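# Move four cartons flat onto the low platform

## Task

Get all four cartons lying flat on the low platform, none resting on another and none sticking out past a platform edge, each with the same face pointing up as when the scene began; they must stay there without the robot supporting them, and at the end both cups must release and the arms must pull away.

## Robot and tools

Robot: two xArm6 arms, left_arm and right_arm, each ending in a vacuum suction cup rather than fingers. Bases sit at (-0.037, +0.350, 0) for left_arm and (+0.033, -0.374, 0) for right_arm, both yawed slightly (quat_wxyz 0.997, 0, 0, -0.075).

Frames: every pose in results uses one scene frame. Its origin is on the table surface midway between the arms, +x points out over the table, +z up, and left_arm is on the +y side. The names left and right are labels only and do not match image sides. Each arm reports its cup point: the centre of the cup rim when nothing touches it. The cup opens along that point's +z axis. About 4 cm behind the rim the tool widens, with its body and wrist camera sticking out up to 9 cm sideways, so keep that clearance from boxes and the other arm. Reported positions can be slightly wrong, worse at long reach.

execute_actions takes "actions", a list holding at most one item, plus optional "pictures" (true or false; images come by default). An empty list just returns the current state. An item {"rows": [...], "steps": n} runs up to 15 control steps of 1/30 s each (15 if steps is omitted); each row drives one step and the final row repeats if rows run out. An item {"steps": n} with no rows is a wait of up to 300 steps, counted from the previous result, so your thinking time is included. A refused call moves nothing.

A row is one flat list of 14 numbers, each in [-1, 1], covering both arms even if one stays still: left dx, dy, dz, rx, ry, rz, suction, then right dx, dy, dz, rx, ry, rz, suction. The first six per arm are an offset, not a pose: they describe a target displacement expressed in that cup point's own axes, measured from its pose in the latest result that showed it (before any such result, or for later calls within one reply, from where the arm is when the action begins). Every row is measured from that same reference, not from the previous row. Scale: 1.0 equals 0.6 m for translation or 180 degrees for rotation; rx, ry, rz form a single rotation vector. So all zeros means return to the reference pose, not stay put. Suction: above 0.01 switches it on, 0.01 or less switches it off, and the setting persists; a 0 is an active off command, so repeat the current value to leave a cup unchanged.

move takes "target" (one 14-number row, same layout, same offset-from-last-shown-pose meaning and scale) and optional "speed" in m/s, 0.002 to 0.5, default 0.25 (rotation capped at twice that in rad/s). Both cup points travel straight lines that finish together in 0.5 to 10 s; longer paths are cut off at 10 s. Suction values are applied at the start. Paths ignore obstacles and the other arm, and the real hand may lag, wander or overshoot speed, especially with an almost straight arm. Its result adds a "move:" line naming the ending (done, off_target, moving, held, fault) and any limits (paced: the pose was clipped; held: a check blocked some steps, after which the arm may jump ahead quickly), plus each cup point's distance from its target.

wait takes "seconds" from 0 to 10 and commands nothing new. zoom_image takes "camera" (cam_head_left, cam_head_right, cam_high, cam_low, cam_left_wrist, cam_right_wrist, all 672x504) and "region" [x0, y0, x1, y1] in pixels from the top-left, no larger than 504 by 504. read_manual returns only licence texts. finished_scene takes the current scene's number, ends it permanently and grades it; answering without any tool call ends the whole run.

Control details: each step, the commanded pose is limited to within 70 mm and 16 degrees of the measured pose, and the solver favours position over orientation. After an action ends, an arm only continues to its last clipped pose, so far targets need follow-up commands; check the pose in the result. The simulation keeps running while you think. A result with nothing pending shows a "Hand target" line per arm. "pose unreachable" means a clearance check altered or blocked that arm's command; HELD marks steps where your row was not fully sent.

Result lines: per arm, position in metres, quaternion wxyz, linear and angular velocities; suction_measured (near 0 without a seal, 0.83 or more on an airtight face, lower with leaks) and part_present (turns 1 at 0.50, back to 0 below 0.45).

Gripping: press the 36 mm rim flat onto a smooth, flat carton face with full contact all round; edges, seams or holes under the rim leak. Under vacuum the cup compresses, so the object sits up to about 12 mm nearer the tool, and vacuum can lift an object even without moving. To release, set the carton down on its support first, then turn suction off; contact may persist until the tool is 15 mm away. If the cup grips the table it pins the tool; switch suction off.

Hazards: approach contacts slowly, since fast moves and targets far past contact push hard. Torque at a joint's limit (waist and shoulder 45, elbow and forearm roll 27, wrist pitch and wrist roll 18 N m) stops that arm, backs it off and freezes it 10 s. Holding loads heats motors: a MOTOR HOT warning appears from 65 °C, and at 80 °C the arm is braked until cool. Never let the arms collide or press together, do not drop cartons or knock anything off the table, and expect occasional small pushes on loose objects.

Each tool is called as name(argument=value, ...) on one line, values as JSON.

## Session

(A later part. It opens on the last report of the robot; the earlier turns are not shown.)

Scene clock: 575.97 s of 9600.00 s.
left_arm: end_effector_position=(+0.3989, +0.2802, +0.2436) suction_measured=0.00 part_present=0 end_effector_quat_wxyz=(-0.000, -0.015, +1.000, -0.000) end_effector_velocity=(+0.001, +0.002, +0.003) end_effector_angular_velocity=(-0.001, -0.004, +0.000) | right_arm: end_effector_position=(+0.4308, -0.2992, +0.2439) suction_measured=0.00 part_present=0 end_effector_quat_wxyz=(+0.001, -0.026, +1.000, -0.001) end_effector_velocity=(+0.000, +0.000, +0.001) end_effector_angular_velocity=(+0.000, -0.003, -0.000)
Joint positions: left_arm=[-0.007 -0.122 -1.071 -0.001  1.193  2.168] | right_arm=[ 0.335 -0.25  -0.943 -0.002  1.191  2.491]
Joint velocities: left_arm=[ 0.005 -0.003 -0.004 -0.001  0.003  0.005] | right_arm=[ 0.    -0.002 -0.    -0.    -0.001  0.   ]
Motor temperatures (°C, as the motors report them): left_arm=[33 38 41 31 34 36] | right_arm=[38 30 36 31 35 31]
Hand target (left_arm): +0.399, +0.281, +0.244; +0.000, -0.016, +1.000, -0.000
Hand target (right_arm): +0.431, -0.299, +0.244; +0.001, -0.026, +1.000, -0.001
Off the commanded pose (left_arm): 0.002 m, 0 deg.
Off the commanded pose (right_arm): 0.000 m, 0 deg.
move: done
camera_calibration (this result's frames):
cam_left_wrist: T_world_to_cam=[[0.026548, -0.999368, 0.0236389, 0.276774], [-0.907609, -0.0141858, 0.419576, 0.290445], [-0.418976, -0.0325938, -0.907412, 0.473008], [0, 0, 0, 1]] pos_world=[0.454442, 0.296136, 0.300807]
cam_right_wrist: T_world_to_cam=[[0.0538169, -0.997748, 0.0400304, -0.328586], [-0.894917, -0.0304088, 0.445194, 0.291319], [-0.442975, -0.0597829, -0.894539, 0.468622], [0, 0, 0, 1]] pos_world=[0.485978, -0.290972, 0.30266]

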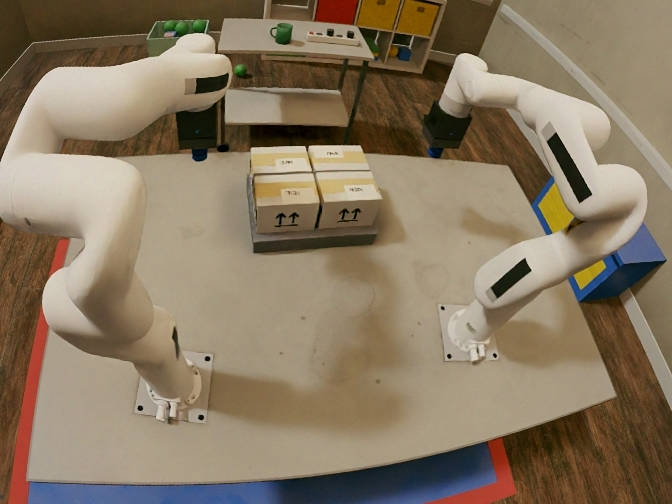

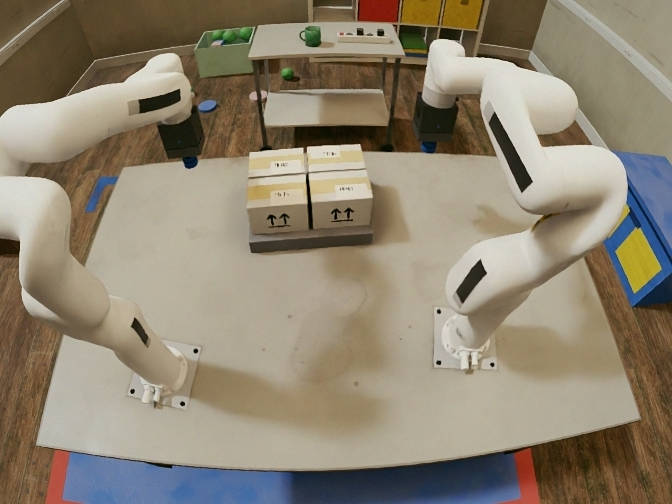

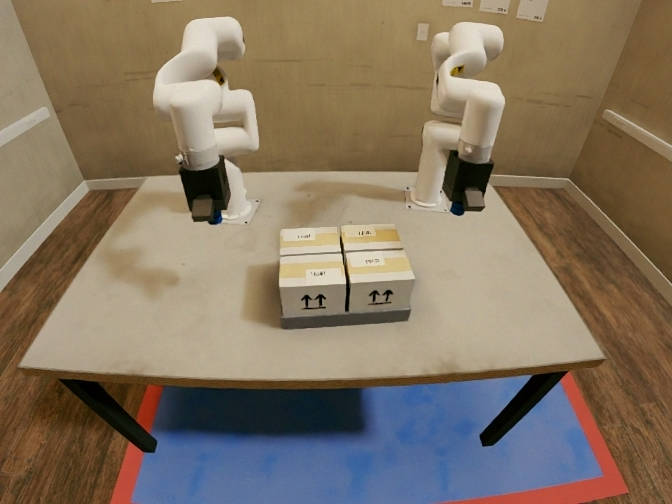

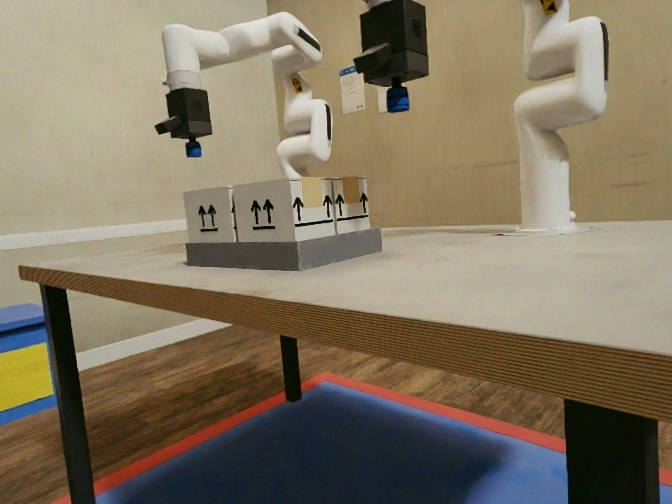

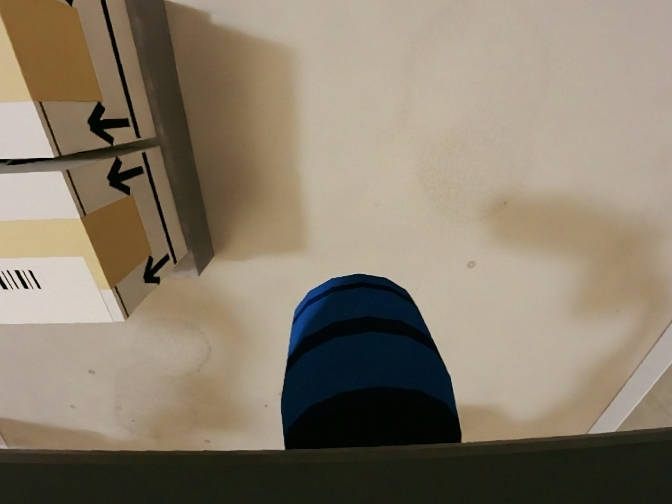

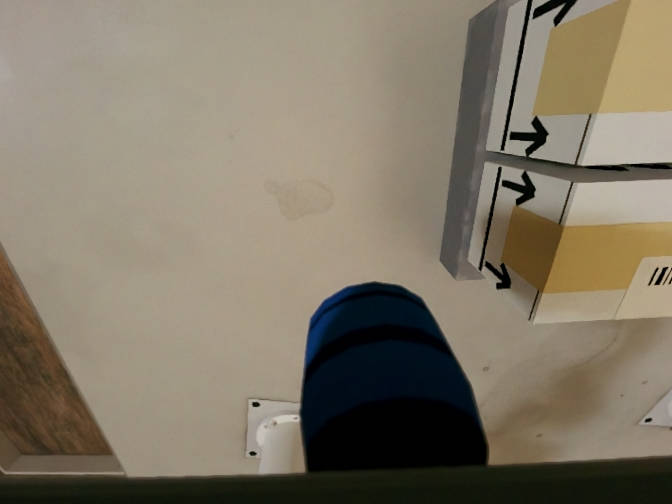

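execute_actions(actions=[])

Scene clock: 609.77 s of 9600.00 s.
left_arm: end_effector_position=(+0.3991, +0.2806, +0.2440) suction_measured=0.00 part_present=0 end_effector_quat_wxyz=(+0.000, -0.016, +1.000, -0.000) end_effector_velocity=(-0.000, -0.000, -0.000) end_effector_angular_velocity=(-0.000, +0.001, +0.001) | right_arm: end_effector_position=(+0.4308, -0.2992, +0.2439) suction_measured=0.00 part_present=0 end_effector_quat_wxyz=(+0.001, -0.026, +1.000, -0.001) end_effector_velocity=(-0.000, -0.001, -0.000) end_effector_angular_velocity=(-0.000, +0.001, -0.001)
Joint positions: left_arm=[-0.006 -0.123 -1.071 -0.001  1.193  2.168] | right_arm=[ 0.335 -0.25  -0.943 -0.002  1.191  2.491]
Joint velocities: left_arm=[ 0.     0.001  0.    -0.     0.001 -0.   ] | right_arm=[-0.001  0.    -0.    -0.     0.001 -0.   ]
Motor temperatures (°C, as the motors report them): left_arm=[33 38 42 31 34 36] | right_arm=[38 30 36 31 35 31]
Hand target (left_arm): +0.399, +0.281, +0.244; +0.000, -0.016, +1.000, -0.000
Hand target (right_arm): +0.431, -0.299, +0.244; +0.001, -0.026, +1.000, -0.001
Off the commanded pose (left_arm): 0.001 m, 0 deg.
Off the commanded pose (right_arm): 0.000 m, 0 deg.
Steps of this call (steps 1 to 90: nothing new was sent; then 30.80 s passed at rest). Readings (end_effector_position | what the end effector reports):
1: left_arm (+0.3989, +0.2802, +0.2437) | right_arm (+0.4308, -0.2992, +0.2439) | left_arm suction_measured=0.00 part_present=0 | right_arm suction_measured=0.00 part_present=0
2: left_arm (+0.3990, +0.2803, +0.2438) | right_arm (+0.4308, -0.2992, +0.2439) | left_arm suction_measured=0.00 part_present=0 | right_arm suction_measured=0.00 part_present=0
4: left_arm (+0.3990, +0.2804, +0.2439) | right_arm (+0.4308, -0.2992, +0.2439) | left_arm suction_measured=0.00 part_present=0 | right_arm suction_measured=0.00 part_present=0
8: left_arm (+0.3991, +0.2805, +0.2439) | right_arm (+0.4308, -0.2992, +0.2439) | left_arm suction_measured=0.00 part_present=0 | right_arm suction_measured=0.00 part_present=0
90: the state above
camera_calibration (this result's frames):
cam_left_wrist: T_world_to_cam=[[0.0271139, -0.999349, 0.023795, 0.276913], [-0.907917, -0.0146592, 0.418893, 0.290879], [-0.418271, -0.0329617, -0.907724, 0.47335], [0, 0, 0, 1]] pos_world=[0.454575, 0.2966, 0.301235]
cam_right_wrist: T_world_to_cam=[[0.0538169, -0.997748, 0.0400303, -0.328586], [-0.894917, -0.0304089, 0.445194, 0.291319], [-0.442975, -0.0597828, -0.894539, 0.468622], [0, 0, 0, 1]] pos_world=[0.485978, -0.290972, 0.30266]

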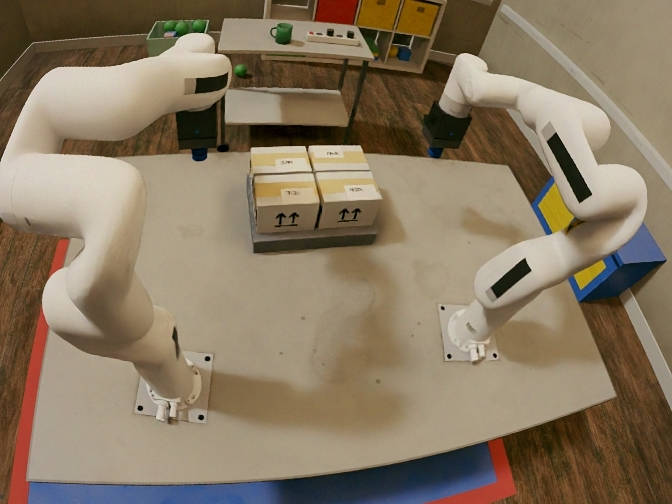

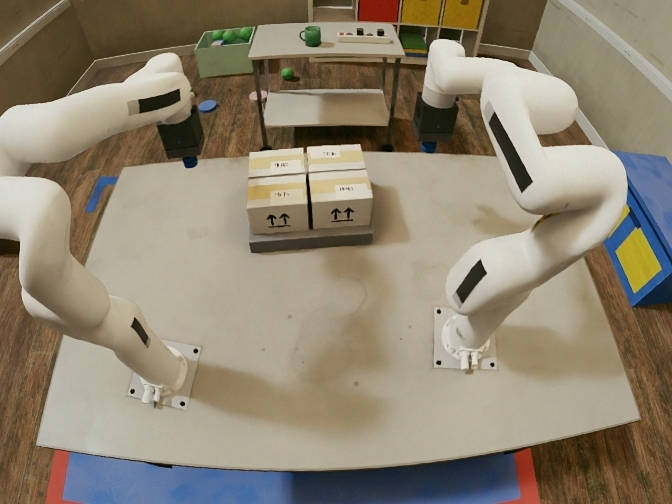

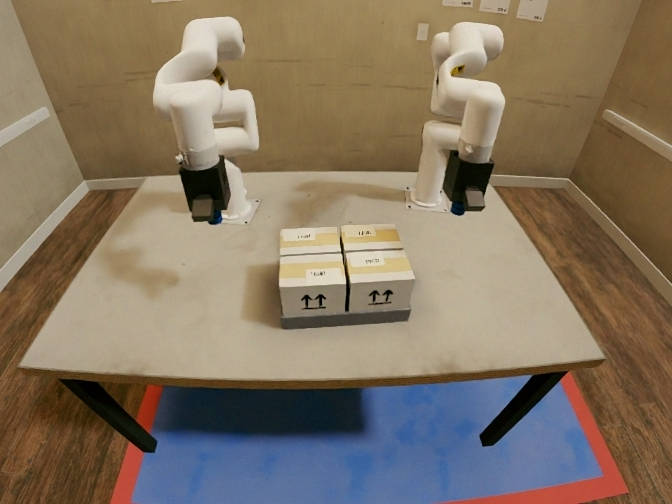

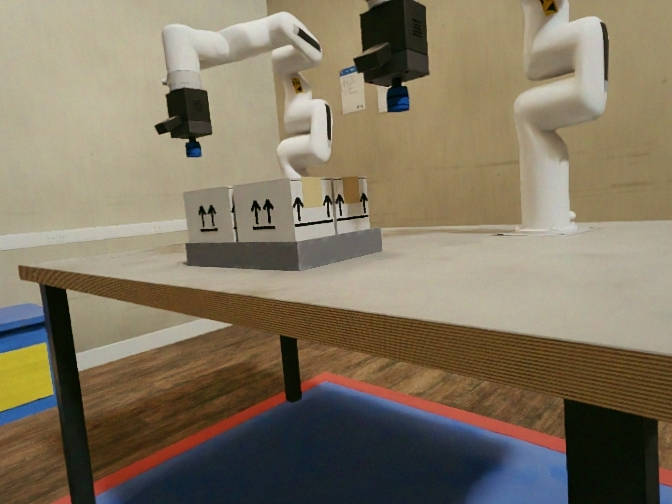

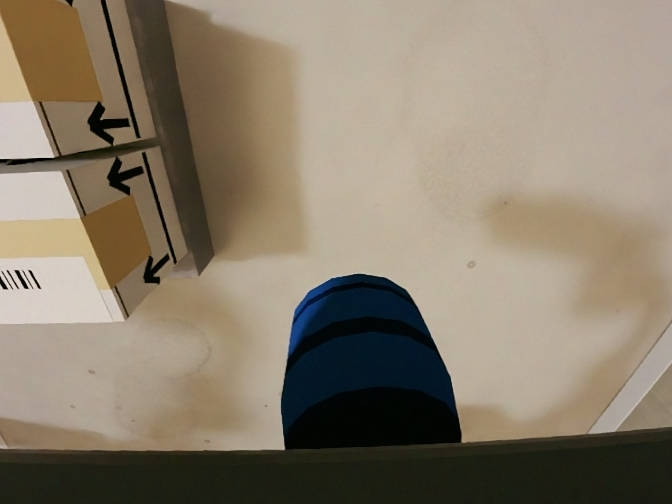

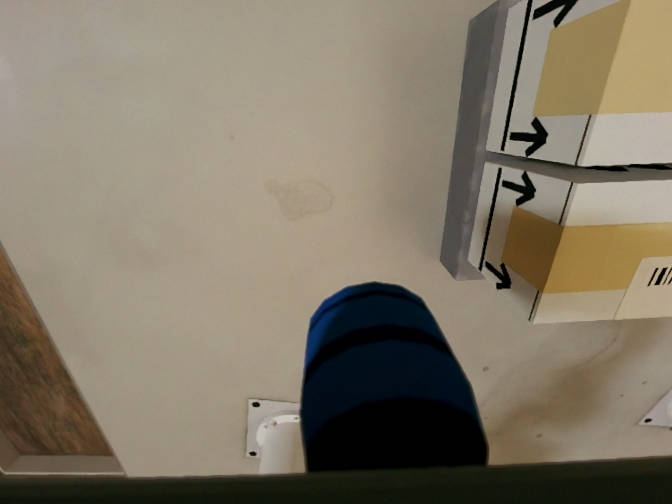

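zoom_image(camera="cam_high", region=[250, 200, 450, 350])

zoom_image(camera="cam_head_right", region=[220, 125, 400, 270])

Region (250, 200, 450, 350) of cam_high's 672x504 image, scaled by 2.520, with more detail than that image has; it fills the top 378 rows of this view, and the rest is white.

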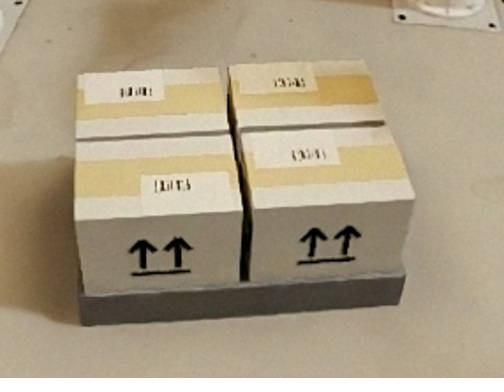

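Region (220, 125, 400, 270) of cam_head_right's 672x504 image, scaled by 2.800, with more detail than that image has; it fills the top 406 rows of this view, and the rest is white.

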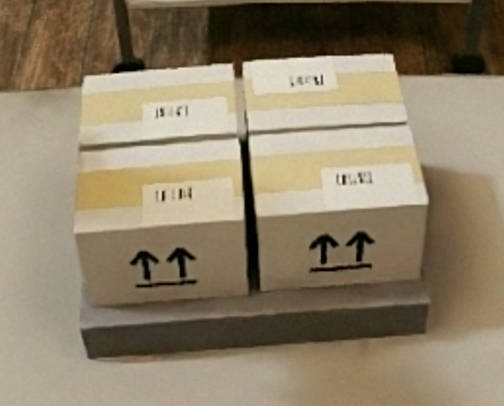

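finished_scene(scene=1)

The scene is finished: the task was done.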